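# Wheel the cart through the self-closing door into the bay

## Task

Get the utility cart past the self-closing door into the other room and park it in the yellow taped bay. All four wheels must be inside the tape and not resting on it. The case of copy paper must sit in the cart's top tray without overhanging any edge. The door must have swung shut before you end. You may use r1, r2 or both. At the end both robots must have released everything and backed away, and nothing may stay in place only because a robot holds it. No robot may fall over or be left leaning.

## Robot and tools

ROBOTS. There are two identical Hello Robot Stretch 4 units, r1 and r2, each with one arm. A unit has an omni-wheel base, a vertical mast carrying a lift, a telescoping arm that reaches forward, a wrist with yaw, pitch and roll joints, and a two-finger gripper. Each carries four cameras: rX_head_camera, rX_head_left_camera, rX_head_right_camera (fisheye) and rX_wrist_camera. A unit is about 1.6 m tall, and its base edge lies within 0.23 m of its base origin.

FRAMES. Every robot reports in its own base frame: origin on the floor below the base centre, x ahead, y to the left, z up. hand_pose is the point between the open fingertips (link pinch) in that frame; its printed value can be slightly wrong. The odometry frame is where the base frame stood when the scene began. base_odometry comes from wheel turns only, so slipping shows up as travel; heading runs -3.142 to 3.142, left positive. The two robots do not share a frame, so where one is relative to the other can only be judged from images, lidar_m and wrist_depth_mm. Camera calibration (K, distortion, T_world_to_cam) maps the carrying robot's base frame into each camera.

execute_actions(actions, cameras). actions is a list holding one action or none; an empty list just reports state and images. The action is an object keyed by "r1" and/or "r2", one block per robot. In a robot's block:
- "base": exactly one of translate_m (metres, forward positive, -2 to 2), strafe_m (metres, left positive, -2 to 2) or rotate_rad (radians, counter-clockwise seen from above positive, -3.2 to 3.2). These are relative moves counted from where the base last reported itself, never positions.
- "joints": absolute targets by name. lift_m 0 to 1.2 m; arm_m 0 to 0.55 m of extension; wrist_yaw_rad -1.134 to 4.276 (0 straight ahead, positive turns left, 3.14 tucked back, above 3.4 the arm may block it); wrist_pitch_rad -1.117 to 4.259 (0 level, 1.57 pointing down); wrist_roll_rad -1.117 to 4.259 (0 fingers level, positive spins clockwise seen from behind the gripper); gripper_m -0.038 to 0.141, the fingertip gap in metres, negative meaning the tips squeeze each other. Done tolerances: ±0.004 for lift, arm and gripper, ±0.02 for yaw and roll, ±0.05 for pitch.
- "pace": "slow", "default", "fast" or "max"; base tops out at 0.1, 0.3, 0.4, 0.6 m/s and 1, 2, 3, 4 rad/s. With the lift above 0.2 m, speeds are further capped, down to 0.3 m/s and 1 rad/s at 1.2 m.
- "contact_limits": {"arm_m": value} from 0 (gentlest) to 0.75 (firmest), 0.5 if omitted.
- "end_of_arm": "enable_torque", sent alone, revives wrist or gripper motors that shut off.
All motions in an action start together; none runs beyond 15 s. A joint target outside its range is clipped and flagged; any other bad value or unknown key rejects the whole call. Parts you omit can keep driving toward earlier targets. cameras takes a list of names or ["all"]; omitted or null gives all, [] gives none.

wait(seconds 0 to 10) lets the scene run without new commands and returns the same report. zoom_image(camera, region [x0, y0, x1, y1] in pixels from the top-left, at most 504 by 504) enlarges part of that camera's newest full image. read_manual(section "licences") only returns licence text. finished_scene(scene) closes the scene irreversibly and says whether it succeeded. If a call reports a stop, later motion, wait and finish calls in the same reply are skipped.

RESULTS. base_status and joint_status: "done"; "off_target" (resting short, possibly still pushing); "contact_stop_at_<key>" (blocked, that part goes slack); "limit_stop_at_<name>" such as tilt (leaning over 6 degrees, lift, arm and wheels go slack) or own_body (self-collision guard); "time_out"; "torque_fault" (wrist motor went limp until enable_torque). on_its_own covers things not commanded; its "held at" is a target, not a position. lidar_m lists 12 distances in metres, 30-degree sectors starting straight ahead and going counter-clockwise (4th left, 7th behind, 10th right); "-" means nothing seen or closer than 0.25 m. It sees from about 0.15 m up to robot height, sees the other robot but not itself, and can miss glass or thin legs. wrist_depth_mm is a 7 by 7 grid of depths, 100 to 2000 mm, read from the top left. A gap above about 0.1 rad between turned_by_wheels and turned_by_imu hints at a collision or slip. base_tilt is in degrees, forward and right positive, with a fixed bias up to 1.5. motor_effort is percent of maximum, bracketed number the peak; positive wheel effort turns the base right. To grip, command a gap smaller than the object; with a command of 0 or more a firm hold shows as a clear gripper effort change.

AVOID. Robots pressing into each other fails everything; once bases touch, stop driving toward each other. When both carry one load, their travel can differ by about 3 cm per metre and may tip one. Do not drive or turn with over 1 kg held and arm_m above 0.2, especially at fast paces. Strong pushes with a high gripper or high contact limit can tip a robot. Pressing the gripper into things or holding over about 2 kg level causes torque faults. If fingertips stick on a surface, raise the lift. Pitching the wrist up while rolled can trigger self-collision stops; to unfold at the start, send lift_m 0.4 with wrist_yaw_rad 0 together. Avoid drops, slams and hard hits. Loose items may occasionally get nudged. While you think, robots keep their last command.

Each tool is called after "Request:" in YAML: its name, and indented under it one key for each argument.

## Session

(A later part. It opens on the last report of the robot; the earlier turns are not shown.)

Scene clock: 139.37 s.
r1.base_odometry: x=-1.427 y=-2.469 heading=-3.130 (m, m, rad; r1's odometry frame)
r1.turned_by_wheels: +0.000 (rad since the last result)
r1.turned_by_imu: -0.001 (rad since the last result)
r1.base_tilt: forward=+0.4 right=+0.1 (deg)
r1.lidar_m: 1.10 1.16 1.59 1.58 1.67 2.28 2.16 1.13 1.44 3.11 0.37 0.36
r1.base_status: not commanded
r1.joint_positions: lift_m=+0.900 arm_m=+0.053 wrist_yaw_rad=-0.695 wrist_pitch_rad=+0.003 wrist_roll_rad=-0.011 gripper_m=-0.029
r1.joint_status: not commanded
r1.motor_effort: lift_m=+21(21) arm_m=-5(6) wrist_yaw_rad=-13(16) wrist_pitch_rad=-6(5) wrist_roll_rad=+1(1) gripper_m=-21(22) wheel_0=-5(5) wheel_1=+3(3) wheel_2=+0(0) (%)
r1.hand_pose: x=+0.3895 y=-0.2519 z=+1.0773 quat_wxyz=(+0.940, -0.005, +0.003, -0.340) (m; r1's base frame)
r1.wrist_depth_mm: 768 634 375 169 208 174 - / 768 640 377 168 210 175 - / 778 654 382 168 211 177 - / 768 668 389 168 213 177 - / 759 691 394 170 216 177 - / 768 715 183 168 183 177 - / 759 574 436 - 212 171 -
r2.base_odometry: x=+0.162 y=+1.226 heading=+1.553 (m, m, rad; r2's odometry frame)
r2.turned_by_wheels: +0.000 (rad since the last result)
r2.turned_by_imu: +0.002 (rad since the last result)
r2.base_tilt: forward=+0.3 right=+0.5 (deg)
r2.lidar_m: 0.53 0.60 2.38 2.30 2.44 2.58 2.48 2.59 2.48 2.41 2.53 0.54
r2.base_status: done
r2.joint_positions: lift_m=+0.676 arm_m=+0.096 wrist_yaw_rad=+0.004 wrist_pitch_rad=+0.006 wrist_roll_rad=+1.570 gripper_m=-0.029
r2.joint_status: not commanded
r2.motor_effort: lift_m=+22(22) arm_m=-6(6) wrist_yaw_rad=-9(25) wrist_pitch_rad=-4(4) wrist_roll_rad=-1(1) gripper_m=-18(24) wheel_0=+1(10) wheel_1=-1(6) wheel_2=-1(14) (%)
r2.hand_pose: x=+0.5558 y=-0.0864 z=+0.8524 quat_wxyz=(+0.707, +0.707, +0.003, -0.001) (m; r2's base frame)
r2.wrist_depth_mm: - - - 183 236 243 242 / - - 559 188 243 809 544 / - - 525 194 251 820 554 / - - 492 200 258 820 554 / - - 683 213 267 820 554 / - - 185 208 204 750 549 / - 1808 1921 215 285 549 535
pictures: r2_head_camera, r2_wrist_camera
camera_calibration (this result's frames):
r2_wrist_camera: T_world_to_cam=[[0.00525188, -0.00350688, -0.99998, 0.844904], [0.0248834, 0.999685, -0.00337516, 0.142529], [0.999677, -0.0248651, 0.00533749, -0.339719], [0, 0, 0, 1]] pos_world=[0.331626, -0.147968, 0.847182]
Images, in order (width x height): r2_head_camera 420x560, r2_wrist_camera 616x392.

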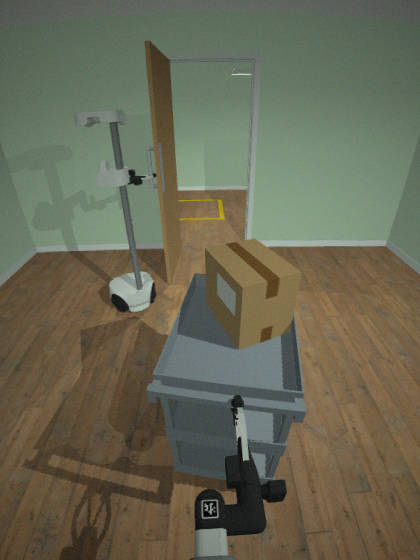

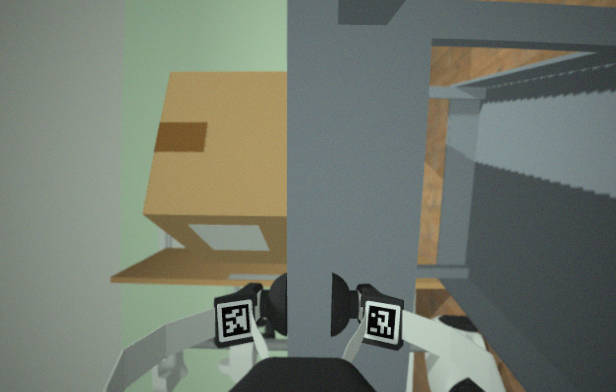

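Request:
execute_actions:
  actions:
    - {"r2":{"base":{"strafe_m":-0.13},"pace":"slow"}}
  cameras: []

Request:
execute_actions:
  actions:
    - {"r2":{"joints":{"gripper_m":0.14}}}
  cameras: []

Request:
execute_actions:
  actions:
    - {"r2":{"base":{"strafe_m":0.035},"joints":{"arm_m":0.0}}}
  cameras: []

Request:
execute_actions:
  actions:
    - {"r2":{"joints":{"wrist_roll_rad":0,"lift_m":0.63}}}
  cameras: []

Request:
execute_actions:
  actions:
    - {"r2":{"base":{"translate_m":0.3},"pace":"slow"}}
  cameras: ["r2_head_camera","r2_wrist_camera"]

Scene clock: 143.80 s.
r1.base_odometry: x=-1.427 y=-2.469 heading=-3.130 (m, m, rad; r1's odometry frame)
r1.turned_by_wheels: +0.000 (rad since the last result)
r1.turned_by_imu: -0.002 (rad since the last result)
r1.base_tilt: forward=+0.3 right=+0.2 (deg)
r1.lidar_m: 1.11 1.15 1.59 1.60 1.66 2.28 - 1.16 1.37 3.11 0.37 0.38
r1.base_status: not commanded
r1.joint_positions: lift_m=+0.900 arm_m=+0.053 wrist_yaw_rad=-0.695 wrist_pitch_rad=+0.003 wrist_roll_rad=-0.011 gripper_m=-0.029
r1.joint_status: not commanded
r1.on_its_own: wrist_yaw_rad is at rest, and its effort (-16) is outside its rest range (-13 to +13)
r1.motor_effort: lift_m=+21(21) arm_m=-5(5) wrist_yaw_rad=-16(16) wrist_pitch_rad=-6(5) wrist_roll_rad=-2(0) gripper_m=-19(21) wheel_0=-5(5) wheel_1=+3(3) wheel_2=+0(0) (%)
r1.hand_pose: x=+0.3895 y=-0.2519 z=+1.0773 quat_wxyz=(+0.940, -0.005, +0.003, -0.340) (m; r1's base frame)
r1.wrist_depth_mm: 759 640 375 169 208 174 - / 768 640 377 168 210 176 - / 768 661 384 168 212 177 - / 759 668 389 168 215 178 - / 759 683 394 170 216 177 - / 768 715 183 168 183 177 - / 750 580 436 - 212 171 -
r2.base_odometry: x=+0.292 y=+1.224 heading=+1.553 (m, m, rad; r2's odometry frame)
r2.turned_by_wheels: +0.001 (rad since the last result)
r2.turned_by_imu: +0.003 (rad since the last result)
r2.base_tilt: forward=+0.3 right=+0.5 (deg)
r2.lidar_m: 0.51 0.56 2.52 2.44 2.55 2.56 2.47 2.59 2.35 2.28 2.39 0.55
r2.base_status: done
r2.joint_positions: lift_m=+0.676 arm_m=+0.096 wrist_yaw_rad=+0.006 wrist_pitch_rad=+0.006 wrist_roll_rad=+1.570 gripper_m=-0.029
r2.joint_status: not commanded
r2.on_its_own: wrist_yaw_rad is at rest, and its effort (-16) is outside its rest range (-13 to +13)
r2.motor_effort: lift_m=+22(22) arm_m=-7(7) wrist_yaw_rad=-16(32) wrist_pitch_rad=-4(4) wrist_roll_rad=-1(1) gripper_m=-21(20) wheel_0=+5(11) wheel_1=+1(4) wheel_2=+1(3) (%)
r2.hand_pose: x=+0.5560 y=-0.0858 z=+0.8524 quat_wxyz=(+0.707, +0.707, +0.004, +0.000) (m; r2's base frame)
r2.wrist_depth_mm: - - - 210 271 878 1205 / - - - 210 270 1618 473 / - - 591 210 270 788 539 / - - 535 271 268 820 554 / - - 504 270 268 809 554 / - - 186 209 204 798 549 / - 1756 1808 209 268 647 544
pictures: none
No camera images: the call's "cameras" was empty. Leave "cameras" out to get every camera's image.

Scene clock: 146.37 s.
r1.base_odometry: x=-1.427 y=-2.469 heading=-3.130 (m, m, rad; r1's odometry frame)
r1.turned_by_wheels: +0.000 (rad since the last result)
r1.turned_by_imu: -0.001 (rad since the last result)
r1.base_tilt: forward=+0.3 right=+0.1 (deg)
r1.lidar_m: 1.11 1.16 1.59 1.60 1.69 2.29 - 1.14 1.34 3.10 0.38 0.39
r1.base_status: not commanded
r1.joint_positions: lift_m=+0.900 arm_m=+0.053 wrist_yaw_rad=-0.695 wrist_pitch_rad=+0.003 wrist_roll_rad=-0.011 gripper_m=-0.029
r1.joint_status: not commanded
r1.on_its_own: wrist_yaw_rad is at rest, and its effort (-16) is outside its rest range (-13 to +13)
r1.motor_effort: lift_m=+21(21) arm_m=-5(5) wrist_yaw_rad=-16(16) wrist_pitch_rad=-6(5) wrist_roll_rad=-1(1) gripper_m=-19(18) wheel_0=-5(5) wheel_1=+3(3) wheel_2=-1(0) (%)
r1.hand_pose: x=+0.3895 y=-0.2519 z=+1.0773 quat_wxyz=(+0.940, -0.005, +0.003, -0.340) (m; r1's base frame)
r1.wrist_depth_mm: 768 634 373 169 208 174 - / 768 647 377 168 210 176 - / 759 647 382 168 211 177 - / 768 668 389 168 213 178 - / 759 691 394 170 216 177 - / 750 707 183 168 183 177 - / 750 580 436 - 213 171 -
r2.base_odometry: x=+0.292 y=+1.224 heading=+1.553 (m, m, rad; r2's odometry frame)
r2.turned_by_wheels: +0.000 (rad since the last result)
r2.turned_by_imu: +0.000 (rad since the last result)
r2.base_tilt: forward=+0.2 right=+0.7 (deg)
r2.lidar_m: 0.53 0.57 2.51 2.44 2.58 2.59 2.49 2.60 2.34 2.28 2.40 0.55
r2.base_status: not commanded
r2.joint_positions: lift_m=+0.676 arm_m=+0.096 wrist_yaw_rad=+0.000 wrist_pitch_rad=+0.006 wrist_roll_rad=+1.570 gripper_m=+0.140
r2.joint_status: all done
r2.motor_effort: lift_m=+22(22) arm_m=-5(6) wrist_yaw_rad=+2(15) wrist_pitch_rad=-4(4) wrist_roll_rad=+0(1) gripper_m=-3(18) wheel_0=+2(5) wheel_1=+1(1) wheel_2=-2(2) (%)
r2.hand_pose: x=+0.5553 y=-0.0876 z=+0.8524 quat_wxyz=(+0.707, +0.707, +0.002, -0.002) (m; r2's base frame)
r2.wrist_depth_mm: - - - 221 282 1708 1205 / - - - 279 281 306 300 / - - 609 281 281 842 530 / - - 549 281 279 820 554 / - - 504 278 278 820 554 / - - 574 277 278 213 549 / - - - 143 277 691 544
pictures: none
No camera images: the call's "cameras" was empty. Leave "cameras" out to get every camera's image.

Scene clock: 147.63 s.
r1.base_odometry: x=-1.427 y=-2.469 heading=-3.130 (m, m, rad; r1's odometry frame)
r1.turned_by_wheels: +0.000 (rad since the last result)
r1.turned_by_imu: +0.000 (rad since the last result)
r1.base_tilt: forward=+0.3 right=+0.1 (deg)
r1.lidar_m: 1.11 1.15 1.61 1.60 1.68 2.28 - 1.14 1.37 3.12 0.36 0.37
r1.base_status: not commanded
r1.joint_positions: lift_m=+0.900 arm_m=+0.053 wrist_yaw_rad=-0.695 wrist_pitch_rad=+0.003 wrist_roll_rad=-0.011 gripper_m=-0.029
r1.joint_status: not commanded
r1.on_its_own: wrist_yaw_rad is at rest, and its effort (-15) is outside its rest range (-13 to +13)
r1.motor_effort: lift_m=+21(21) arm_m=-5(5) wrist_yaw_rad=-15(14) wrist_pitch_rad=-5(5) wrist_roll_rad=+0(1) gripper_m=-19(20) wheel_0=-5(5) wheel_1=+3(3) wheel_2=-1(0) (%)
r1.hand_pose: x=+0.3895 y=-0.2519 z=+1.0773 quat_wxyz=(+0.940, -0.005, +0.003, -0.340) (m; r1's base frame)
r1.wrist_depth_mm: 759 634 373 168 208 174 - / 768 640 379 168 210 176 - / 768 654 382 167 212 177 - / 759 676 389 168 213 177 - / 759 676 394 169 215 177 - / 759 715 183 168 183 177 - / 768 580 433 - 212 172 -
r2.base_odometry: x=+0.257 y=+1.225 heading=+1.553 (m, m, rad; r2's odometry frame)
r2.turned_by_wheels: +0.000 (rad since the last result)
r2.turned_by_imu: +0.000 (rad since the last result)
r2.base_tilt: forward=+0.3 right=+0.7 (deg)
r2.lidar_m: 0.52 2.11 2.50 2.40 2.53 2.58 2.48 2.61 2.40 2.30 2.43 0.55
r2.base_status: done
r2.joint_positions: lift_m=+0.676 arm_m=+0.001 wrist_yaw_rad=+0.000 wrist_pitch_rad=+0.006 wrist_roll_rad=+1.570 gripper_m=+0.140
r2.joint_status: all done
r2.motor_effort: lift_m=+22(22) arm_m=-8(9) wrist_yaw_rad=+1(3) wrist_pitch_rad=-5(4) wrist_roll_rad=-2(2) gripper_m=-1(2) wheel_0=+1(6) wheel_1=-1(7) wheel_2=+0(0) (%)
r2.hand_pose: x=+0.4609 y=-0.0874 z=+0.8523 quat_wxyz=(+0.707, +0.707, +0.002, -0.002) (m; r2's base frame)
r2.wrist_depth_mm: - - - - - 1863 1255 / - - - 379 384 1499 404 / - - 699 377 976 778 554 / - - 621 375 991 820 554 / - - 661 375 991 809 549 / - - 798 373 370 213 549 / - - - 143 1863 691 544
pictures: none
No camera images: the call's "cameras" was empty. Leave "cameras" out to get every camera's image.

Scene clock: 149.10 s.
r1.base_odometry: x=-1.427 y=-2.469 heading=-3.130 (m, m, rad; r1's odometry frame)
r1.turned_by_wheels: +0.000 (rad since the last result)
r1.turned_by_imu: -0.001 (rad since the last result)
r1.base_tilt: forward=+0.4 right=+0.1 (deg)
r1.lidar_m: 1.10 1.16 1.60 1.60 1.67 2.27 - 1.16 1.36 3.11 0.37 0.37
r1.base_status: not commanded
r1.joint_positions: lift_m=+0.900 arm_m=+0.053 wrist_yaw_rad=-0.695 wrist_pitch_rad=+0.003 wrist_roll_rad=-0.011 gripper_m=-0.029
r1.joint_status: not commanded
r1.on_its_own: wrist_yaw_rad is at rest, and its effort (-16) is outside its rest range (-13 to +13)
r1.motor_effort: lift_m=+21(21) arm_m=-6(6) wrist_yaw_rad=-16(14) wrist_pitch_rad=-6(5) wrist_roll_rad=-1(1) gripper_m=-19(19) wheel_0=-5(5) wheel_1=+3(3) wheel_2=+0(1) (%)
r1.hand_pose: x=+0.3895 y=-0.2519 z=+1.0773 quat_wxyz=(+0.940, -0.005, +0.003, -0.340) (m; r1's base frame)
r1.wrist_depth_mm: 768 634 373 168 208 174 - / 768 647 377 168 210 176 - / 768 661 384 168 212 177 - / 768 668 389 168 213 177 - / 759 691 392 170 215 177 - / 768 707 183 167 183 176 - / 750 574 436 - 211 171 -
r2.base_odometry: x=+0.257 y=+1.225 heading=+1.553 (m, m, rad; r2's odometry frame)
r2.turned_by_wheels: +0.000 (rad since the last result)
r2.turned_by_imu: +0.000 (rad since the last result)
r2.base_tilt: forward=+0.3 right=+0.7 (deg)
r2.lidar_m: 0.52 2.10 2.47 2.40 2.52 2.58 2.49 2.61 2.39 2.32 2.43 0.54
r2.base_status: not commanded
r2.joint_positions: lift_m=+0.630 arm_m=+0.001 wrist_yaw_rad=+0.000 wrist_pitch_rad=+0.006 wrist_roll_rad=+0.000 gripper_m=+0.140
r2.joint_status: all done
r2.motor_effort: lift_m=+16(20) arm_m=-8(8) wrist_yaw_rad=+1(1) wrist_pitch_rad=-5(4) wrist_roll_rad=-1(6) gripper_m=-2(3) wheel_0=+1(1) wheel_1=-1(1) wheel_2=+0(0) (%)
r2.hand_pose: x=+0.4609 y=-0.0874 z=+0.8068 quat_wxyz=(+1.000, +0.000, +0.003, +0.000) (m; r2's base frame)
r2.wrist_depth_mm: - - - - - - - / - - - 707 - - - / - - - 621 676 - - / - - 854 597 640 - - / - 373 373 375 373 373 - / - 375 375 - 373 213 - / 1921 1808 854 143 891 1098 -
pictures: none
No camera images: the call's "cameras" was empty. Leave "cameras" out to get every camera's image.

Scene clock: 153.37 s.
r1.base_odometry: x=-1.427 y=-2.469 heading=-3.130 (m, m, rad; r1's odometry frame)
r1.turned_by_wheels: +0.000 (rad since the last result)
r1.turned_by_imu: -0.002 (rad since the last result)
r1.base_tilt: forward=+0.4 right=+0.2 (deg)
r1.lidar_m: 1.11 1.14 1.59 1.60 1.66 2.28 - 1.03 1.13 3.10 0.38 0.39
r1.base_status: not commanded
r1.joint_positions: lift_m=+0.900 arm_m=+0.053 wrist_yaw_rad=-0.695 wrist_pitch_rad=+0.003 wrist_roll_rad=-0.011 gripper_m=-0.029
r1.joint_status: not commanded
r1.on_its_own: wrist_yaw_rad is at rest, and its effort (-15) is outside its rest range (-13 to +13)
r1.motor_effort: lift_m=+21(21) arm_m=-5(5) wrist_yaw_rad=-15(16) wrist_pitch_rad=-5(5) wrist_roll_rad=+1(1) gripper_m=-19(18) wheel_0=-5(5) wheel_1=+3(3) wheel_2=+0(0) (%)
r1.hand_pose: x=+0.3895 y=-0.2519 z=+1.0773 quat_wxyz=(+0.940, -0.005, +0.003, -0.340) (m; r1's base frame)
r1.wrist_depth_mm: 768 627 375 168 208 174 - / 768 640 377 168 210 175 - / 778 661 384 168 212 177 - / 759 668 389 168 213 177 - / 759 691 394 169 216 177 - / 768 707 183 167 183 177 - / 750 580 436 - 212 171 -
r2.base_odometry: x=+0.262 y=+1.525 heading=+1.553 (m, m, rad; r2's odometry frame)
r2.turned_by_wheels: +0.000 (rad since the last result)
r2.turned_by_imu: +0.000 (rad since the last result)
r2.base_tilt: forward=+0.3 right=+0.5 (deg)
r2.lidar_m: 0.39 0.41 2.50 2.42 2.51 2.87 2.78 2.90 2.39 2.32 2.44 0.42
r2.base_status: done
r2.joint_positions: lift_m=+0.630 arm_m=+0.000 wrist_yaw_rad=-0.007 wrist_pitch_rad=+0.006 wrist_roll_rad=+0.000 gripper_m=+0.140
r2.joint_status: not commanded
r2.on_its_own: wrist_yaw_rad is at rest, and its effort (+20) is outside its rest range (-13 to +13)
r2.motor_effort: lift_m=+16(15) arm_m=+0(8) wrist_yaw_rad=+20(25) wrist_pitch_rad=-4(5) wrist_roll_rad=+0(3) gripper_m=-3(1) wheel_0=+1(6) wheel_1=+1(4) wheel_2=-6(16) (%)
r2.hand_pose: x=+0.4588 y=-0.0894 z=+0.8069 quat_wxyz=(+1.000, +0.000, +0.003, -0.003) (m; r2's base frame)
r2.wrist_depth_mm: - 1661 - - - - - / - - - 517 500 - - / - - - 512 496 - - / - 1661 1983 459 473 559 - / 247 243 181 179 177 175 173 / 247 244 216 238 236 206 232 / 267 1576 842 142 809 1808 1921
pictures: r2_head_camera, r2_wrist_camera
camera_calibration (this result's frames):
r2_wrist_camera: T_world_to_cam=[[0.00444876, -0.999987, 0.00262218, -0.0977548], [0.0225955, -0.00252101, -0.999742, 0.863217], [0.999735, 0.00450686, 0.022584, -0.253878], [0, 0, 0, 1]] pos_world=[0.234741, -0.0944331, 0.868984]
Images, in order (width x height): r2_head_camera 420x560, r2_wrist_camera 616x392.

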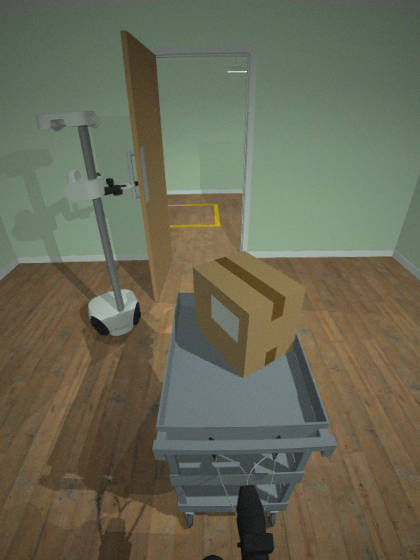

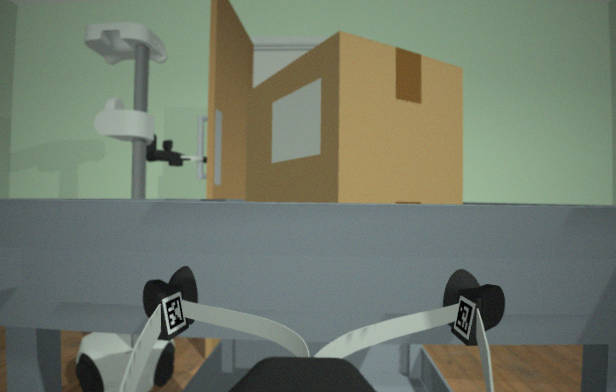

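Request:
execute_actions:
  actions:
    - {"r2":{"base":{"translate_m":0.4},"joints":{"wrist_yaw_rad":0.1},"pace":"slow"}}
  cameras: ["r2_head_camera"]

Scene clock: 159.33 s.
r1.base_odometry: x=-1.427 y=-2.469 heading=-3.130 (m, m, rad; r1's odometry frame)
r1.turned_by_wheels: +0.000 (rad since the last result)
r1.turned_by_imu: -0.002 (rad since the last result)
r1.base_tilt: forward=+0.3 right=+0.2 (deg)
r1.lidar_m: 1.11 1.15 1.60 1.60 1.66 2.28 - 0.92 0.78 3.11 0.38 0.39
r1.base_status: not commanded
r1.joint_positions: lift_m=+0.900 arm_m=+0.053 wrist_yaw_rad=-0.695 wrist_pitch_rad=+0.003 wrist_roll_rad=-0.011 gripper_m=-0.029
r1.joint_status: not commanded
r1.on_its_own: wrist_yaw_rad is at rest, and its effort (-14) is outside its rest range (-13 to +13)
r1.motor_effort: lift_m=+21(21) arm_m=-5(5) wrist_yaw_rad=-14(14) wrist_pitch_rad=-6(6) wrist_roll_rad=-1(2) gripper_m=-18(19) wheel_0=-5(5) wheel_1=+3(3) wheel_2=+0(1) (%)
r1.hand_pose: x=+0.3895 y=-0.2519 z=+1.0773 quat_wxyz=(+0.940, -0.005, +0.003, -0.340) (m; r1's base frame)
r1.wrist_depth_mm: 759 627 375 169 208 174 - / 768 647 379 169 210 176 - / 778 654 382 167 212 177 - / 768 668 389 168 213 178 - / 768 691 394 169 217 177 - / 768 715 183 167 184 177 - / 750 580 436 - 211 171 -
r2.base_odometry: x=+0.269 y=+1.924 heading=+1.553 (m, m, rad; r2's odometry frame)
r2.turned_by_wheels: +0.000 (rad since the last result)
r2.turned_by_imu: +0.000 (rad since the last result)
r2.base_tilt: forward=+0.2 right=+0.6 (deg)
r2.lidar_m: 0.43 0.49 2.49 2.40 2.50 3.29 3.23 3.25 2.40 2.33 2.44 0.45
r2.base_status: done
r2.joint_positions: lift_m=+0.630 arm_m=+0.000 wrist_yaw_rad=+0.096 wrist_pitch_rad=+0.006 wrist_roll_rad=+0.000 gripper_m=+0.140
r2.joint_status: all done
r2.on_its_own: wrist_yaw_rad is at rest, and its effort (+14) is outside its rest range (-13 to +13)
r2.motor_effort: lift_m=+15(16) arm_m=+0(0) wrist_yaw_rad=+14(73) wrist_pitch_rad=-3(4) wrist_roll_rad=+0(0) gripper_m=-3(8) wheel_0=+2(8) wheel_1=+2(3) wheel_2=-4(15) (%)
r2.hand_pose: x=+0.4664 y=-0.0595 z=+0.8069 quat_wxyz=(+0.999, +0.000, +0.003, +0.048) (m; r2's base frame)
r2.wrist_depth_mm: - - - - - - - / - - - - 473 504 - / - - - - 473 504 - / - - 1708 627 462 488 - / 260 298 273 257 191 180 171 / - 301 276 262 245 206 222 / 1921 325 1808 144 831 798 1983
pictures: r2_head_camera
Images, in order (width x height): r2_head_camera 420x560.

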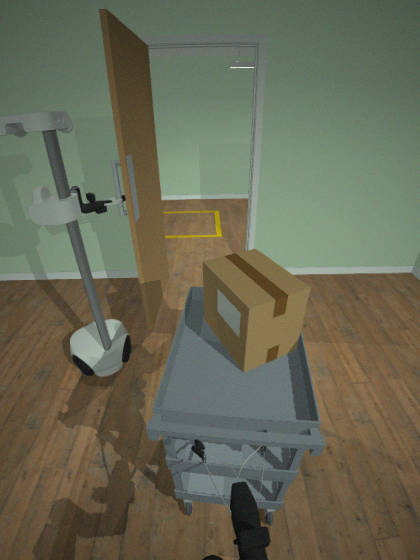

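Request:
execute_actions:
  actions:
    - {"r2":{"base":{"translate_m":-0.12},"joints":{"wrist_yaw_rad":0,"gripper_m":0.09}}}
  cameras: []

Request:
execute_actions:
  actions:
    - {"r2":{"base":{"strafe_m":0.02},"joints":{"wrist_roll_rad":1.57,"lift_m":0.676}}}
  cameras: []

Request:
execute_actions:
  actions:
    - {"r2":{"joints":{"arm_m":0.1}}}
  cameras: ["r2_wrist_camera"]

Scene clock: 164.83 s.
r1.base_odometry: x=-1.427 y=-2.469 heading=-3.130 (m, m, rad; r1's odometry frame)
r1.turned_by_wheels: +0.000 (rad since the last result)
r1.turned_by_imu: -0.002 (rad since the last result)
r1.base_tilt: forward=+0.3 right=+0.2 (deg)
r1.lidar_m: 1.11 1.16 1.58 1.59 1.68 2.30 - 0.94 0.77 3.12 0.36 0.37
r1.base_status: not commanded
r1.joint_positions: lift_m=+0.900 arm_m=+0.053 wrist_yaw_rad=-0.695 wrist_pitch_rad=+0.003 wrist_roll_rad=-0.011 gripper_m=-0.029
r1.joint_status: not commanded
r1.on_its_own: wrist_yaw_rad is at rest, and its effort (-15) is outside its rest range (-13 to +13)
r1.motor_effort: lift_m=+21(21) arm_m=-5(5) wrist_yaw_rad=-15(17) wrist_pitch_rad=-6(5) wrist_roll_rad=-1(0) gripper_m=-21(19) wheel_0=-5(5) wheel_1=+3(3) wheel_2=-1(0) (%)
r1.hand_pose: x=+0.3895 y=-0.2519 z=+1.0773 quat_wxyz=(+0.940, -0.005, +0.003, -0.340) (m; r1's base frame)
r1.wrist_depth_mm: 768 634 375 169 208 174 - / 759 640 379 168 210 176 - / 759 654 384 168 211 177 - / 768 661 389 168 213 177 - / 768 683 394 169 216 177 - / 759 707 184 167 184 177 - / 750 580 436 - 211 171 -
r2.base_odometry: x=+0.267 y=+1.804 heading=+1.552 (m, m, rad; r2's odometry frame)
r2.turned_by_wheels: +0.000 (rad since the last result)
r2.turned_by_imu: +0.001 (rad since the last result)
r2.base_tilt: forward=+0.2 right=+0.8 (deg)
r2.lidar_m: 0.54 1.56 2.48 2.41 2.51 3.19 3.10 3.18 2.41 2.32 2.44 0.56
r2.base_status: done
r2.joint_positions: lift_m=+0.630 arm_m=+0.000 wrist_yaw_rad=+0.000 wrist_pitch_rad=+0.006 wrist_roll_rad=+0.000 gripper_m=+0.090
r2.joint_status: all done
r2.motor_effort: lift_m=+16(16) arm_m=+0(0) wrist_yaw_rad=+1(8) wrist_pitch_rad=-3(4) wrist_roll_rad=-1(0) gripper_m=+2(4) wheel_0=-2(6) wheel_1=-1(4) wheel_2=+0(9) (%)
r2.hand_pose: x=+0.4594 y=-0.0873 z=+0.8069 quat_wxyz=(+1.000, +0.000, +0.003, +0.000) (m; r2's base frame)
r2.wrist_depth_mm: - - - - - - - / - - - - 668 - - / - - - 707 640 - - / - - 1808 609 621 - - / - 418 404 384 368 355 - / - 1308 204 1042 200 - - / 1863 430 917 143 866 357 -
pictures: none
No camera images: the call's "cameras" was empty. Leave "cameras" out to get every camera's image.

Scene clock: 166.30 s.
r1.base_odometry: x=-1.427 y=-2.469 heading=-3.130 (m, m, rad; r1's odometry frame)
r1.turned_by_wheels: +0.000 (rad since the last result)
r1.turned_by_imu: -0.001 (rad since the last result)
r1.base_tilt: forward=+0.4 right=+0.2 (deg)
r1.lidar_m: 1.12 1.15 1.57 1.60 1.68 2.29 - 0.93 0.77 3.12 0.38 0.38
r1.base_status: not commanded
r1.joint_positions: lift_m=+0.900 arm_m=+0.053 wrist_yaw_rad=-0.695 wrist_pitch_rad=+0.003 wrist_roll_rad=-0.011 gripper_m=-0.029
r1.joint_status: not commanded
r1.on_its_own: wrist_yaw_rad is at rest, and its effort (-14) is outside its rest range (-13 to +13)
r1.motor_effort: lift_m=+21(21) arm_m=-5(5) wrist_yaw_rad=-14(16) wrist_pitch_rad=-4(6) wrist_roll_rad=+0(1) gripper_m=-20(19) wheel_0=-5(5) wheel_1=+3(3) wheel_2=-1(0) (%)
r1.hand_pose: x=+0.3895 y=-0.2519 z=+1.0773 quat_wxyz=(+0.940, -0.005, +0.003, -0.340) (m; r1's base frame)
r1.wrist_depth_mm: 768 634 373 169 208 174 - / 768 647 377 168 209 176 - / 759 661 382 168 212 177 - / 759 661 389 168 213 178 - / 768 691 392 169 216 177 - / 759 707 183 168 183 177 - / 768 585 433 - 211 172 -
r2.base_odometry: x=+0.247 y=+1.805 heading=+1.552 (m, m, rad; r2's odometry frame)
r2.turned_by_wheels: +0.000 (rad since the last result)
r2.turned_by_imu: +0.001 (rad since the last result)
r2.base_tilt: forward=+0.3 right=+0.6 (deg)
r2.lidar_m: 0.54 1.52 2.46 2.39 2.49 3.16 3.09 3.19 2.44 2.35 2.44 0.57
r2.base_status: done
r2.joint_positions: lift_m=+0.676 arm_m=+0.000 wrist_yaw_rad=+0.000 wrist_pitch_rad=+0.006 wrist_roll_rad=+1.570 gripper_m=+0.090
r2.joint_status: all done
r2.motor_effort: lift_m=+24(25) arm_m=+0(0) wrist_yaw_rad=+1(1) wrist_pitch_rad=-4(4) wrist_roll_rad=-1(6) gripper_m=+0(2) wheel_0=+1(7) wheel_1=+0(7) wheel_2=+1(6) (%)
r2.hand_pose: x=+0.4594 y=-0.0874 z=+0.8521 quat_wxyz=(+0.707, +0.707, +0.002, -0.002) (m; r2's base frame)
r2.wrist_depth_mm: - - - 327 366 931 1138 / - - - 366 382 759 530 / - - 640 373 991 820 559 / - - 615 382 991 820 554 / - - - 389 976 820 554 / - - 205 399 198 750 549 / - - - 143 - 621 544
pictures: none
No camera images: the call's "cameras" was empty. Leave "cameras" out to get every camera's image.

Scene clock: 167.57 s.
r1.base_odometry: x=-1.427 y=-2.469 heading=-3.130 (m, m, rad; r1's odometry frame)
r1.turned_by_wheels: +0.000 (rad since the last result)
r1.turned_by_imu: +0.000 (rad since the last result)
r1.base_tilt: forward=+0.3 right=+0.2 (deg)
r1.lidar_m: 1.11 1.16 1.59 1.60 1.67 2.28 - 0.94 0.78 3.09 0.38 0.37
r1.base_status: not commanded
r1.joint_positions: lift_m=+0.900 arm_m=+0.053 wrist_yaw_rad=-0.695 wrist_pitch_rad=+0.003 wrist_roll_rad=-0.011 gripper_m=-0.029
r1.joint_status: not commanded
r1.on_its_own: wrist_yaw_rad is at rest, and its effort (-14) is outside its rest range (-13 to +13)
r1.motor_effort: lift_m=+21(21) arm_m=-5(6) wrist_yaw_rad=-14(14) wrist_pitch_rad=-6(6) wrist_roll_rad=+0(1) gripper_m=-19(20) wheel_0=-5(5) wheel_1=+3(3) wheel_2=+0(0) (%)
r1.hand_pose: x=+0.3895 y=-0.2519 z=+1.0773 quat_wxyz=(+0.940, -0.005, +0.003, -0.340) (m; r1's base frame)
r1.wrist_depth_mm: 768 627 373 169 208 174 - / 768 647 377 168 211 175 - / 759 654 382 168 212 177 - / 759 676 389 168 214 178 - / 768 683 394 169 216 177 - / 759 715 183 168 183 177 - / 759 580 436 - 212 171 -
r2.base_odometry: x=+0.247 y=+1.805 heading=+1.552 (m, m, rad; r2's odometry frame)
r2.turned_by_wheels: +0.000 (rad since the last result)
r2.turned_by_imu: +0.000 (rad since the last result)
r2.base_tilt: forward=+0.2 right=+0.7 (deg)
r2.lidar_m: 0.54 1.55 2.44 2.39 2.49 3.19 3.08 3.19 2.43 2.34 2.46 0.56
r2.base_status: not commanded
r2.joint_positions: lift_m=+0.676 arm_m=+0.099 wrist_yaw_rad=+0.000 wrist_pitch_rad=+0.006 wrist_roll_rad=+1.570 gripper_m=+0.090
r2.joint_status: all done
r2.motor_effort: lift_m=+25(25) arm_m=+8(9) wrist_yaw_rad=+1(0) wrist_pitch_rad=-4(4) wrist_roll_rad=+2(1) gripper_m=-2(2) wheel_0=+1(1) wheel_1=+0(0) wheel_2=+1(1) (%)
r2.hand_pose: x=+0.5579 y=-0.0874 z=+0.8521 quat_wxyz=(+0.707, +0.707, +0.002, -0.002) (m; r2's base frame)
r2.wrist_depth_mm: - - - 208 264 1708 798 / - - 580 212 270 820 535 / - - 535 273 274 820 559 / - - 508 278 281 820 554 / - - 732 285 287 820 549 / - 1863 204 291 197 741 549 / - - - 143 301 1025 512
pictures: r2_wrist_camera
camera_calibration (this result's frames):
r2_wrist_camera: T_world_to_cam=[[0.00505675, -0.00404918, -0.999979, 0.844659], [0.0284319, 0.999588, -0.00390382, 0.141963], [0.999583, -0.0284116, 0.0051698, -0.341967], [0, 0, 0, 1]] pos_world=[0.333516, -0.1482, 0.846964]
Images, in order (width x height): r2_wrist_camera 616x392.

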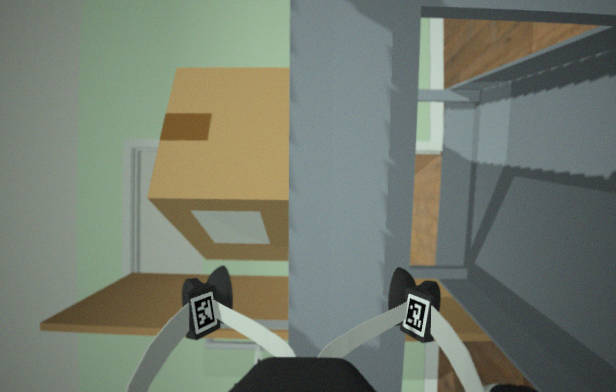

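Request:
execute_actions:
  actions:
    - {"r2":{"joints":{"arm_m":0.115,"gripper_m":-0.03}}}
  cameras: []

Request:
execute_actions:
  actions:
    - {"r2":{"base":{"strafe_m":-0.24},"pace":"slow"}}
  cameras: []

Request:
execute_actions:
  actions:
    - {"r2":{"base":{"translate_m":0.45},"pace":"slow"}}
  cameras: ["r2_head_camera"]

Scene clock: 170.47 s.
r1.base_odometry: x=-1.427 y=-2.469 heading=-3.130 (m, m, rad; r1's odometry frame)
r1.turned_by_wheels: +0.000 (rad since the last result)
r1.turned_by_imu: -0.001 (rad since the last result)
r1.base_tilt: forward=+0.3 right=+0.3 (deg)
r1.lidar_m: 1.10 1.17 1.59 1.60 1.66 2.29 - 0.93 0.78 3.11 0.38 0.38
r1.base_status: not commanded
r1.joint_positions: lift_m=+0.900 arm_m=+0.053 wrist_yaw_rad=-0.695 wrist_pitch_rad=+0.003 wrist_roll_rad=-0.011 gripper_m=-0.029
r1.joint_status: not commanded
r1.on_its_own: wrist_yaw_rad is at rest, and its effort (-14) is outside its rest range (-13 to +13)
r1.motor_effort: lift_m=+21(21) arm_m=-5(6) wrist_yaw_rad=-14(14) wrist_pitch_rad=-7(6) wrist_roll_rad=-1(2) gripper_m=-17(19) wheel_0=-5(5) wheel_1=+3(3) wheel_2=+0(1) (%)
r1.hand_pose: x=+0.3895 y=-0.2519 z=+1.0773 quat_wxyz=(+0.940, -0.005, +0.003, -0.340) (m; r1's base frame)
r1.wrist_depth_mm: 759 634 373 169 208 174 - / 778 647 377 168 210 176 - / 768 654 382 168 212 177 - / 768 668 389 168 213 177 - / 759 683 397 169 216 177 - / 759 723 183 167 183 176 - / 759 580 436 - 212 171 -
r2.base_odometry: x=+0.247 y=+1.805 heading=+1.553 (m, m, rad; r2's odometry frame)
r2.turned_by_wheels: +0.000 (rad since the last result)
r2.turned_by_imu: +0.001 (rad since the last result)
r2.base_tilt: forward=+0.2 right=+0.7 (deg)
r2.lidar_m: 0.54 1.55 2.46 2.38 2.49 3.19 3.09 3.18 2.42 2.35 2.45 0.55
r2.base_status: not commanded
r2.joint_positions: lift_m=+0.676 arm_m=+0.114 wrist_yaw_rad=+0.002 wrist_pitch_rad=+0.006 wrist_roll_rad=+1.570 gripper_m=-0.029
r2.joint_status: all done
r2.motor_effort: lift_m=+25(24) arm_m=+4(8) wrist_yaw_rad=-3(8) wrist_pitch_rad=-3(5) wrist_roll_rad=+1(0) gripper_m=-21(20) wheel_0=-1(1) wheel_1=+0(0) wheel_2=+4(4) (%)
r2.hand_pose: x=+0.5739 y=-0.0869 z=+0.8522 quat_wxyz=(+0.707, +0.707, +0.003, -0.001) (m; r2's base frame)
r2.wrist_depth_mm: - - - 182 238 1863 1205 / - - 549 186 242 798 554 / - - 504 190 248 820 559 / - - 484 194 252 820 559 / - - 691 199 258 809 554 / - 1863 185 200 204 750 549 / - - - 204 271 544 517
pictures: none
No camera images: the call's "cameras" was empty. Leave "cameras" out to get every camera's image.

Scene clock: 174.00 s.
r1.base_odometry: x=-1.427 y=-2.469 heading=-3.130 (m, m, rad; r1's odometry frame)
r1.turned_by_wheels: +0.000 (rad since the last result)
r1.turned_by_imu: -0.001 (rad since the last result)
r1.base_tilt: forward=+0.3 right=+0.2 (deg)
r1.lidar_m: 1.11 1.15 1.59 1.60 1.68 2.29 - 1.11 0.81 3.10 0.37 0.38
r1.base_status: not commanded
r1.joint_positions: lift_m=+0.900 arm_m=+0.053 wrist_yaw_rad=-0.695 wrist_pitch_rad=+0.003 wrist_roll_rad=-0.011 gripper_m=-0.029
r1.joint_status: not commanded
r1.on_its_own: wrist_yaw_rad is at rest, and its effort (-16) is outside its rest range (-13 to +13)
r1.motor_effort: lift_m=+21(21) arm_m=-5(5) wrist_yaw_rad=-16(19) wrist_pitch_rad=-5(6) wrist_roll_rad=+1(1) gripper_m=-19(20) wheel_0=-5(5) wheel_1=+3(3) wheel_2=+0(0) (%)
r1.hand_pose: x=+0.3895 y=-0.2519 z=+1.0773 quat_wxyz=(+0.940, -0.005, +0.003, -0.340) (m; r1's base frame)
r1.wrist_depth_mm: 759 634 373 169 208 174 - / 768 640 377 168 211 176 - / 759 654 384 168 211 178 - / 768 668 389 168 213 177 - / 759 683 397 169 216 177 - / 759 723 183 168 183 177 - / 750 580 436 - 212 171 -
r2.base_odometry: x=+0.487 y=+1.801 heading=+1.553 (m, m, rad; r2's odometry frame)
r2.turned_by_wheels: +0.001 (rad since the last result)
r2.turned_by_imu: +0.003 (rad since the last result)
r2.base_tilt: forward=+0.1 right=+0.6 (deg)
r2.lidar_m: 0.50 0.58 2.70 2.64 2.71 3.19 3.09 2.92 2.18 2.11 2.21 0.57
r2.base_status: done
r2.joint_positions: lift_m=+0.676 arm_m=+0.114 wrist_yaw_rad=+0.009 wrist_pitch_rad=+0.006 wrist_roll_rad=+1.570 gripper_m=-0.029
r2.joint_status: not commanded
r2.on_its_own: wrist_yaw_rad is at rest, and its effort (-25) is outside its rest range (-13 to +13)
r2.motor_effort: lift_m=+25(24) arm_m=+4(4) wrist_yaw_rad=-25(29) wrist_pitch_rad=-2(3) wrist_roll_rad=+0(0) gripper_m=-20(22) wheel_0=+5(11) wheel_1=+0(3) wheel_2=+5(3) (%)
r2.hand_pose: x=+0.5745 y=-0.0847 z=+0.8522 quat_wxyz=(+0.707, +0.707, +0.005, +0.001) (m; r2's base frame)
r2.wrist_depth_mm: - - - 270 312 904 1182 / - - - 297 301 1618 1138 / - - - 286 290 1863 525 / - - 580 277 279 809 559 / - - 496 266 271 820 549 / - - 186 201 204 809 549 / 1983 1618 683 196 249 647 544
pictures: none
No camera images: the call's "cameras" was empty. Leave "cameras" out to get every camera's image.

Scene clock: 179.80 s.
r1.base_odometry: x=-1.427 y=-2.469 heading=-3.130 (m, m, rad; r1's odometry frame)
r1.turned_by_wheels: +0.000 (rad since the last result)
r1.turned_by_imu: -0.002 (rad since the last result)
r1.base_tilt: forward=+0.4 right=+0.1 (deg)
r1.lidar_m: 1.12 1.16 1.59 1.61 1.66 2.30 - 1.30 0.70 0.63 0.37 0.37
r1.base_status: not commanded
r1.joint_positions: lift_m=+0.900 arm_m=+0.053 wrist_yaw_rad=-0.695 wrist_pitch_rad=+0.003 wrist_roll_rad=-0.011 gripper_m=-0.029
r1.joint_status: not commanded
r1.on_its_own: wrist_yaw_rad is at rest, and its effort (-15) is outside its rest range (-13 to +13)
r1.motor_effort: lift_m=+21(21) arm_m=-5(5) wrist_yaw_rad=-15(15) wrist_pitch_rad=-5(5) wrist_roll_rad=+0(0) gripper_m=-18(20) wheel_0=-5(5) wheel_1=+3(3) wheel_2=+0(0) (%)
r1.hand_pose: x=+0.3895 y=-0.2519 z=+1.0773 quat_wxyz=(+0.940, -0.005, +0.003, -0.340) (m; r1's base frame)
r1.wrist_depth_mm: 759 634 375 169 206 174 - / 759 647 379 168 210 176 - / 768 654 384 168 213 177 - / 778 668 389 168 214 177 - / 759 691 394 170 215 177 - / 759 715 183 167 183 177 - / 759 585 436 - 212 171 -
r2.base_odometry: x=+0.495 y=+2.251 heading=+1.553 (m, m, rad; r2's odometry frame)
r2.turned_by_wheels: +0.000 (rad since the last result)
r2.turned_by_imu: -0.001 (rad since the last result)
r2.base_tilt: forward=+0.2 right=+0.8 (deg)
r2.lidar_m: 0.45 0.61 1.35 2.62 2.76 3.65 3.59 2.96 2.20 2.12 2.22 0.58
r2.base_status: done
r2.joint_positions: lift_m=+0.676 arm_m=+0.114 wrist_yaw_rad=-0.003 wrist_pitch_rad=+0.005 wrist_roll_rad=+1.570 gripper_m=-0.029
r2.joint_status: not commanded
r2.motor_effort: lift_m=+24(25) arm_m=+4(4) wrist_yaw_rad=+10(26) wrist_pitch_rad=-3(3) wrist_roll_rad=+0(0) gripper_m=-20(19) wheel_0=+0(6) wheel_1=+2(6) wheel_2=-4(12) (%)
r2.hand_pose: x=+0.5735 y=-0.0883 z=+0.8523 quat_wxyz=(+0.707, +0.707, +0.001, -0.003) (m; r2's base frame)
r2.wrist_depth_mm: 1983 - - 282 1983 1863 1255 / 1983 - - 317 329 336 340 / - - - 300 310 1863 512 / - - 634 285 290 778 554 / - - 530 266 273 809 549 / - - 186 200 204 809 549 / 1921 1618 569 193 243 640 544
pictures: r2_head_camera
Images, in order (width x height): r2_head_camera 420x560.

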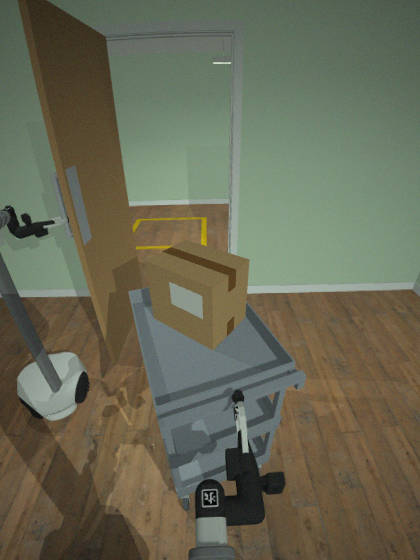

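Request:
execute_actions:
  actions:
    - {"r2":{"base":{"translate_m":0.17},"pace":"slow"}}
  cameras: []

Request:
execute_actions:
  actions:
    - {"r2":{"base":{"strafe_m":0.31},"pace":"slow"}}
  cameras: ["r2_head_camera"]

Scene clock: 183.60 s.
r1.base_odometry: x=-1.427 y=-2.469 heading=-3.130 (m, m, rad; r1's odometry frame)
r1.turned_by_wheels: +0.000 (rad since the last result)
r1.turned_by_imu: -0.001 (rad since the last result)
r1.base_tilt: forward=+0.4 right=+0.1 (deg)
r1.lidar_m: 1.11 1.17 1.59 1.59 1.68 2.29 - 1.17 0.75 0.59 0.36 0.37
r1.base_status: not commanded
r1.joint_positions: lift_m=+0.900 arm_m=+0.053 wrist_yaw_rad=-0.695 wrist_pitch_rad=+0.003 wrist_roll_rad=-0.011 gripper_m=-0.029
r1.joint_status: not commanded
r1.on_its_own: wrist_yaw_rad is at rest, and its effort (-16) is outside its rest range (-13 to +13)
r1.motor_effort: lift_m=+21(21) arm_m=-6(6) wrist_yaw_rad=-16(16) wrist_pitch_rad=-6(6) wrist_roll_rad=-1(2) gripper_m=-19(19) wheel_0=-5(5) wheel_1=+3(3) wheel_2=+0(0) (%)
r1.hand_pose: x=+0.3895 y=-0.2519 z=+1.0773 quat_wxyz=(+0.940, -0.005, +0.003, -0.340) (m; r1's base frame)
r1.wrist_depth_mm: 768 634 373 169 208 174 - / 759 640 377 168 211 176 - / 768 654 384 168 212 177 - / 768 676 389 168 214 178 - / 768 691 394 170 216 177 - / 759 715 183 167 183 178 - / 759 580 433 - 211 172 -
r2.base_odometry: x=+0.498 y=+2.420 heading=+1.553 (m, m, rad; r2's odometry frame)
r2.turned_by_wheels: +0.000 (rad since the last result)
r2.turned_by_imu: +0.001 (rad since the last result)
r2.base_tilt: forward=+0.2 right=+0.6 (deg)
r2.lidar_m: 0.47 0.57 1.16 2.63 2.76 3.80 3.79 2.95 2.20 2.12 2.22 0.58
r2.base_status: done
r2.joint_positions: lift_m=+0.676 arm_m=+0.114 wrist_yaw_rad=-0.002 wrist_pitch_rad=+0.005 wrist_roll_rad=+1.570 gripper_m=-0.029
r2.joint_status: not commanded
r2.motor_effort: lift_m=+25(25) arm_m=+4(4) wrist_yaw_rad=+7(13) wrist_pitch_rad=-2(2) wrist_roll_rad=+0(1) gripper_m=-17(20) wheel_0=+2(2) wheel_1=+2(4) wheel_2=-4(7) (%)
r2.hand_pose: x=+0.5735 y=-0.0881 z=+0.8523 quat_wxyz=(+0.707, +0.707, +0.001, -0.003) (m; r2's base frame)
r2.wrist_depth_mm: 1863 1808 1808 282 1808 1863 1255 / 1863 1863 1863 319 332 347 343 / 1863 1863 1863 303 314 1808 500 / 1808 - 654 286 291 788 559 / 1808 - 535 267 276 809 554 / 1808 - 186 200 204 798 549 / 1808 1060 549 193 243 647 544
pictures: none
No camera images: the call's "cameras" was empty. Leave "cameras" out to get every camera's image.

Scene clock: 187.83 s.
r1.base_odometry: x=-1.427 y=-2.469 heading=-3.130 (m, m, rad; r1's odometry frame)
r1.turned_by_wheels: +0.000 (rad since the last result)
r1.turned_by_imu: -0.002 (rad since the last result)
r1.base_tilt: forward=+0.3 right=+0.2 (deg)
r1.lidar_m: 1.11 1.16 1.60 1.60 1.67 2.31 - 0.94 0.57 0.56 0.37 0.38
r1.base_status: not commanded
r1.joint_positions: lift_m=+0.900 arm_m=+0.053 wrist_yaw_rad=-0.695 wrist_pitch_rad=+0.003 wrist_roll_rad=-0.011 gripper_m=-0.029
r1.joint_status: not commanded
r1.on_its_own: wrist_yaw_rad is at rest, and its effort (-18) is outside its rest range (-13 to +13)
r1.motor_effort: lift_m=+21(21) arm_m=-5(6) wrist_yaw_rad=-18(13) wrist_pitch_rad=-5(5) wrist_roll_rad=-2(1) gripper_m=-18(21) wheel_0=-5(5) wheel_1=+3(3) wheel_2=-1(0) (%)
r1.hand_pose: x=+0.3895 y=-0.2519 z=+1.0773 quat_wxyz=(+0.940, -0.005, +0.003, -0.340) (m; r1's base frame)
r1.wrist_depth_mm: 768 627 375 168 208 175 - / 759 647 377 168 210 176 - / 759 647 384 168 211 177 - / 759 676 389 168 213 178 - / 759 691 397 169 216 177 - / 759 707 183 168 183 177 - / 750 580 439 - 211 171 -
r2.base_odometry: x=+0.188 y=+2.426 heading=+1.553 (m, m, rad; r2's odometry frame)
r2.turned_by_wheels: -0.001 (rad since the last result)
r2.turned_by_imu: -0.001 (rad since the last result)
r2.base_tilt: forward=+0.3 right=+0.7 (deg)
r2.lidar_m: 0.55 0.96 2.38 2.30 2.41 3.34 3.78 3.40 2.50 2.43 2.53 0.54
r2.base_status: done
r2.joint_positions: lift_m=+0.676 arm_m=+0.114 wrist_yaw_rad=-0.006 wrist_pitch_rad=+0.006 wrist_roll_rad=+1.570 gripper_m=-0.029
r2.joint_status: not commanded
r2.on_its_own: wrist_yaw_rad is at rest, and its effort (+18) is outside its rest range (-13 to +13)
r2.motor_effort: lift_m=+25(25) arm_m=+4(4) wrist_yaw_rad=+18(26) wrist_pitch_rad=-3(5) wrist_roll_rad=-2(1) gripper_m=-20(21) wheel_0=-6(11) wheel_1=-1(6) wheel_2=-1(9) (%)
r2.hand_pose: x=+0.5732 y=-0.0891 z=+0.8522 quat_wxyz=(+0.707, +0.707, +0.000, -0.004) (m; r2's base frame)
r2.wrist_depth_mm: 1863 1808 1863 186 242 1808 1255 / 1863 1863 559 189 246 809 530 / 1863 - 512 192 250 831 554 / 1808 - 480 195 255 820 554 / 1863 - 654 199 259 809 554 / 1537 1576 185 200 203 750 549 / 1078 1025 1042 204 270 559 512
pictures: r2_head_camera
Images, in order (width x height): r2_head_camera 420x560.

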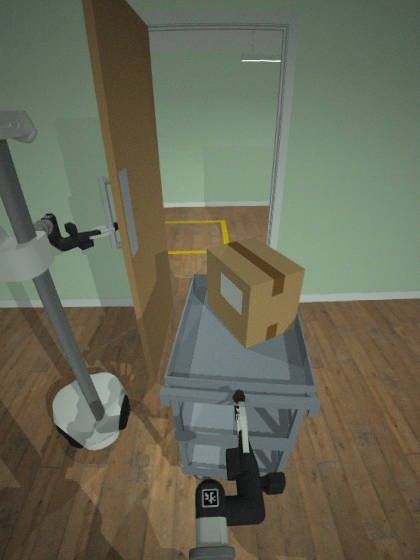

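Request:
execute_actions:
  actions:
    - {"r2":{"base":{"strafe_m":-0.08},"pace":"slow"}}
  cameras: []

Request:
execute_actions:
  actions:
    - {"r2":{"base":{"translate_m":0.4},"pace":"slow"}}
  cameras: ["r2_head_camera"]

Scene clock: 190.43 s.
r1.base_odometry: x=-1.427 y=-2.469 heading=-3.130 (m, m, rad; r1's odometry frame)
r1.turned_by_wheels: +0.000 (rad since the last result)
r1.turned_by_imu: -0.001 (rad since the last result)
r1.base_tilt: forward=+0.4 right=+0.2 (deg)
r1.lidar_m: 1.11 1.16 1.59 1.60 1.67 2.30 - 1.03 0.61 0.58 0.38 0.38
r1.base_status: not commanded
r1.joint_positions: lift_m=+0.900 arm_m=+0.053 wrist_yaw_rad=-0.695 wrist_pitch_rad=+0.003 wrist_roll_rad=-0.011 gripper_m=-0.029
r1.joint_status: not commanded
r1.on_its_own: wrist_yaw_rad is at rest, and its effort (-17) is outside its rest range (-13 to +13)
r1.motor_effort: lift_m=+21(21) arm_m=-5(5) wrist_yaw_rad=-17(13) wrist_pitch_rad=-6(5) wrist_roll_rad=-1(0) gripper_m=-20(19) wheel_0=-5(5) wheel_1=+3(3) wheel_2=-1(1) (%)
r1.hand_pose: x=+0.3895 y=-0.2519 z=+1.0773 quat_wxyz=(+0.940, -0.005, +0.003, -0.340) (m; r1's base frame)
r1.wrist_depth_mm: 768 634 373 169 208 174 - / 759 634 377 168 210 176 - / 768 647 382 168 212 177 - / 768 668 389 168 213 178 - / 759 699 397 169 216 177 - / 750 707 184 167 183 177 - / 759 580 436 - 211 171 -
r2.base_odometry: x=+0.268 y=+2.424 heading=+1.553 (m, m, rad; r2's odometry frame)
r2.turned_by_wheels: +0.000 (rad since the last result)
r2.turned_by_imu: +0.002 (rad since the last result)
r2.base_tilt: forward=+0.5 right=+0.6 (deg)
r2.lidar_m: 0.53 1.01 1.18 2.39 2.51 3.47 3.80 3.27 2.42 2.34 2.45 0.55
r2.base_status: done
r2.joint_positions: lift_m=+0.676 arm_m=+0.114 wrist_yaw_rad=+0.005 wrist_pitch_rad=+0.006 wrist_roll_rad=+1.570 gripper_m=-0.029
r2.joint_status: not commanded
r2.motor_effort: lift_m=+25(25) arm_m=+4(4) wrist_yaw_rad=-12(18) wrist_pitch_rad=-3(4) wrist_roll_rad=+0(0) gripper_m=-21(22) wheel_0=+5(10) wheel_1=+1(6) wheel_2=+0(1) (%)
r2.hand_pose: x=+0.5742 y=-0.0860 z=+0.8523 quat_wxyz=(+0.707, +0.707, +0.004, +0.000) (m; r2's base frame)
r2.wrist_depth_mm: 1863 1863 1808 198 257 1756 1182 / 1863 1863 1808 199 257 1808 525 / 1863 1808 544 200 258 798 559 / 1863 - 492 200 258 809 554 / 1808 - 559 215 260 809 554 / 1863 1708 185 201 203 759 549 / 1205 1118 1160 202 263 564 544
pictures: none
No camera images: the call's "cameras" was empty. Leave "cameras" out to get every camera's image.

Scene clock: 195.70 s.
r1.base_odometry: x=-1.427 y=-2.469 heading=-3.130 (m, m, rad; r1's odometry frame)
r1.turned_by_wheels: +0.000 (rad since the last result)
r1.turned_by_imu: -0.002 (rad since the last result)
r1.base_tilt: forward=+0.3 right=+0.1 (deg)
r1.lidar_m: 1.10 1.16 1.56 1.61 1.68 2.28 - 0.80 0.73 0.58 0.37 0.36
r1.base_status: not commanded
r1.joint_positions: lift_m=+0.900 arm_m=+0.053 wrist_yaw_rad=-0.695 wrist_pitch_rad=+0.003 wrist_roll_rad=-0.011 gripper_m=-0.029
r1.joint_status: not commanded
r1.on_its_own: wrist_yaw_rad is at rest, and its effort (-16) is outside its rest range (-13 to +13)
r1.motor_effort: lift_m=+21(21) arm_m=-5(5) wrist_yaw_rad=-16(16) wrist_pitch_rad=-6(5) wrist_roll_rad=-1(0) gripper_m=-19(19) wheel_0=-5(5) wheel_1=+3(3) wheel_2=+0(1) (%)
r1.hand_pose: x=+0.3895 y=-0.2519 z=+1.0773 quat_wxyz=(+0.940, -0.005, +0.003, -0.340) (m; r1's base frame)
r1.wrist_depth_mm: 759 634 373 169 208 174 - / 768 640 377 169 210 176 - / 768 661 382 168 212 178 - / 778 668 392 167 213 177 - / 768 699 399 169 216 177 574 / 768 707 183 167 183 177 580 / 759 585 436 - 212 171 580
r2.base_odometry: x=+0.275 y=+2.824 heading=+1.553 (m, m, rad; r2's odometry frame)
r2.turned_by_wheels: +0.000 (rad since the last result)
r2.turned_by_imu: +0.002 (rad since the last result)
r2.base_tilt: forward=+0.3 right=+0.4 (deg)
r2.lidar_m: 0.55 0.77 0.73 2.38 2.51 3.45 - 3.30 2.43 2.36 2.37 0.55
r2.base_status: done
r2.joint_positions: lift_m=+0.676 arm_m=+0.114 wrist_yaw_rad=-0.001 wrist_pitch_rad=+0.005 wrist_roll_rad=+1.570 gripper_m=-0.029
r2.joint_status: not commanded
r2.motor_effort: lift_m=+25(24) arm_m=+4(4) wrist_yaw_rad=+3(13) wrist_pitch_rad=-2(3) wrist_roll_rad=+0(1) gripper_m=-19(20) wheel_0=+4(7) wheel_1=+1(6) wheel_2=-3(9) (%)
r2.hand_pose: x=+0.5737 y=-0.0876 z=+0.8523 quat_wxyz=(+0.707, +0.707, +0.002, -0.002) (m; r2's base frame)
r2.wrist_depth_mm: 1430 1430 1397 191 248 1397 1255 / 1430 1430 580 193 251 1397 525 / - - 530 195 254 820 554 / - - 492 197 256 820 559 / - - 597 211 259 809 559 / - - 185 200 204 750 554 / 1160 1078 1118 203 265 554 535
pictures: r2_head_camera
Images, in order (width x height): r2_head_camera 420x560.

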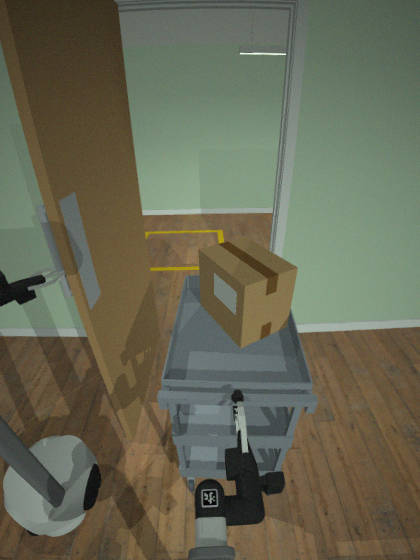

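Request:
execute_actions:
  actions:
    - {"r2":{"base":{"strafe_m":-0.11},"pace":"slow"}}
  cameras: []

Request:
execute_actions:
  actions:
    - {"r2":{"base":{"translate_m":0.5},"pace":"slow"}}
  cameras: ["r2_head_camera"]

Scene clock: 198.70 s.
r1.base_odometry: x=-1.427 y=-2.469 heading=-3.130 (m, m, rad; r1's odometry frame)
r1.turned_by_wheels: +0.000 (rad since the last result)
r1.turned_by_imu: -0.001 (rad since the last result)
r1.base_tilt: forward=+0.3 right=+0.2 (deg)
r1.lidar_m: 1.11 1.15 1.57 1.60 1.67 2.29 - 4.46 0.82 0.67 0.37 0.38
r1.base_status: not commanded
r1.joint_positions: lift_m=+0.900 arm_m=+0.053 wrist_yaw_rad=-0.695 wrist_pitch_rad=+0.003 wrist_roll_rad=-0.011 gripper_m=-0.029
r1.joint_status: not commanded
r1.on_its_own: wrist_yaw_rad is at rest, and its effort (-16) is outside its rest range (-13 to +13)
r1.motor_effort: lift_m=+21(21) arm_m=-5(5) wrist_yaw_rad=-16(13) wrist_pitch_rad=-6(6) wrist_roll_rad=+1(0) gripper_m=-21(20) wheel_0=-5(5) wheel_1=+3(3) wheel_2=-1(0) (%)
r1.hand_pose: x=+0.3895 y=-0.2519 z=+1.0773 quat_wxyz=(+0.940, -0.005, +0.003, -0.340) (m; r1's base frame)
r1.wrist_depth_mm: 768 627 375 169 208 174 - / 759 647 377 168 209 176 - / 750 661 382 168 211 177 - / 768 668 387 168 213 178 - / 759 691 394 170 215 177 609 / 759 715 183 168 183 177 609 / 759 585 436 - 211 171 609
r2.base_odometry: x=+0.385 y=+2.822 heading=+1.554 (m, m, rad; r2's odometry frame)
r2.turned_by_wheels: +0.001 (rad since the last result)
r2.turned_by_imu: +0.003 (rad since the last result)
r2.base_tilt: forward=+0.3 right=+0.6 (deg)
r2.lidar_m: 0.52 0.92 0.83 2.49 2.62 3.64 - 3.12 2.32 2.25 2.36 0.58
r2.base_status: done
r2.joint_positions: lift_m=+0.676 arm_m=+0.114 wrist_yaw_rad=+0.010 wrist_pitch_rad=+0.006 wrist_roll_rad=+1.570 gripper_m=-0.029
r2.joint_status: not commanded
r2.on_its_own: wrist_yaw_rad is at rest, and its effort (-26) is outside its rest range (-13 to +13)
r2.motor_effort: lift_m=+25(25) arm_m=+4(4) wrist_yaw_rad=-26(27) wrist_pitch_rad=-3(3) wrist_roll_rad=+0(0) gripper_m=-18(23) wheel_0=+5(10) wheel_1=+2(3) wheel_2=+4(4) (%)
r2.hand_pose: x=+0.5745 y=-0.0846 z=+0.8522 quat_wxyz=(+0.707, +0.707, +0.005, +0.001) (m; r2's base frame)
r2.wrist_depth_mm: 1397 1397 1397 214 274 287 289 / 1397 1397 1397 211 273 1397 539 / 1430 1464 585 208 270 778 554 / - - 517 265 266 820 559 / - - 500 263 264 809 554 / - - 186 201 204 798 549 / 1336 1255 1281 200 256 647 544
pictures: none
No camera images: the call's "cameras" was empty. Leave "cameras" out to get every camera's image.

Scene clock: 205.00 s.
r1.base_odometry: x=-1.427 y=-2.469 heading=-3.130 (m, m, rad; r1's odometry frame)
r1.turned_by_wheels: +0.000 (rad since the last result)
r1.turned_by_imu: -0.002 (rad since the last result)
r1.base_tilt: forward=+0.4 right=+0.2 (deg)
r1.lidar_m: 1.09 1.16 1.57 1.60 1.68 2.28 - 4.46 0.73 0.63 0.37 0.37
r1.base_status: not commanded
r1.joint_positions: lift_m=+0.900 arm_m=+0.053 wrist_yaw_rad=-0.695 wrist_pitch_rad=+0.003 wrist_roll_rad=-0.011 gripper_m=-0.029
r1.joint_status: not commanded
r1.on_its_own: wrist_yaw_rad is at rest, and its effort (-15) is outside its rest range (-13 to +13)
r1.motor_effort: lift_m=+21(21) arm_m=-5(6) wrist_yaw_rad=-15(15) wrist_pitch_rad=-6(5) wrist_roll_rad=+1(0) gripper_m=-18(19) wheel_0=-5(5) wheel_1=+3(3) wheel_2=-1(0) (%)
r1.hand_pose: x=+0.3895 y=-0.2519 z=+1.0773 quat_wxyz=(+0.940, -0.005, +0.003, -0.340) (m; r1's base frame)
r1.wrist_depth_mm: 768 634 375 169 208 174 - / 759 647 379 168 211 176 - / 759 654 382 168 211 177 - / 759 668 387 168 214 178 - / 759 683 394 170 215 177 - / 759 715 183 168 184 177 - / 750 580 430 - 212 171 -
r2.base_odometry: x=+0.393 y=+3.322 heading=+1.554 (m, m, rad; r2's odometry frame)
r2.turned_by_wheels: +0.000 (rad since the last result)
r2.turned_by_imu: -0.002 (rad since the last result)
r2.base_tilt: forward=+0.1 right=+0.6 (deg)
r2.lidar_m: 0.53 0.72 0.61 0.64 2.59 3.59 - 3.16 2.34 2.26 1.68 0.57
r2.base_status: done
r2.joint_positions: lift_m=+0.676 arm_m=+0.114 wrist_yaw_rad=-0.006 wrist_pitch_rad=+0.005 wrist_roll_rad=+1.570 gripper_m=-0.029
r2.joint_status: not commanded
r2.on_its_own: wrist_yaw_rad is at rest, and its effort (+19) is outside its rest range (-13 to +13)
r2.motor_effort: lift_m=+24(25) arm_m=+4(4) wrist_yaw_rad=+19(26) wrist_pitch_rad=-2(3) wrist_roll_rad=+1(0) gripper_m=-20(19) wheel_0=-2(7) wheel_1=+1(5) wheel_2=-5(10) (%)
r2.hand_pose: x=+0.5732 y=-0.0892 z=+0.8523 quat_wxyz=(+0.707, +0.707, +0.000, -0.004) (m; r2's base frame)
r2.wrist_depth_mm: 904 904 904 201 260 891 878 / 904 891 904 200 260 891 517 / - - 554 201 260 820 554 / - - 500 200 260 820 559 / - - 544 260 260 809 549 / - - 185 201 203 788 549 / - - - 201 260 580 544
pictures: r2_head_camera
Images, in order (width x height): r2_head_camera 420x560.

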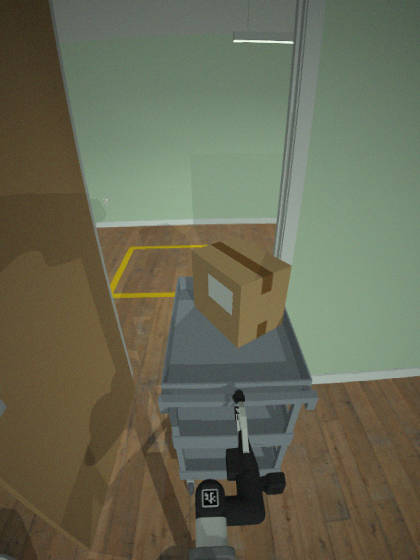

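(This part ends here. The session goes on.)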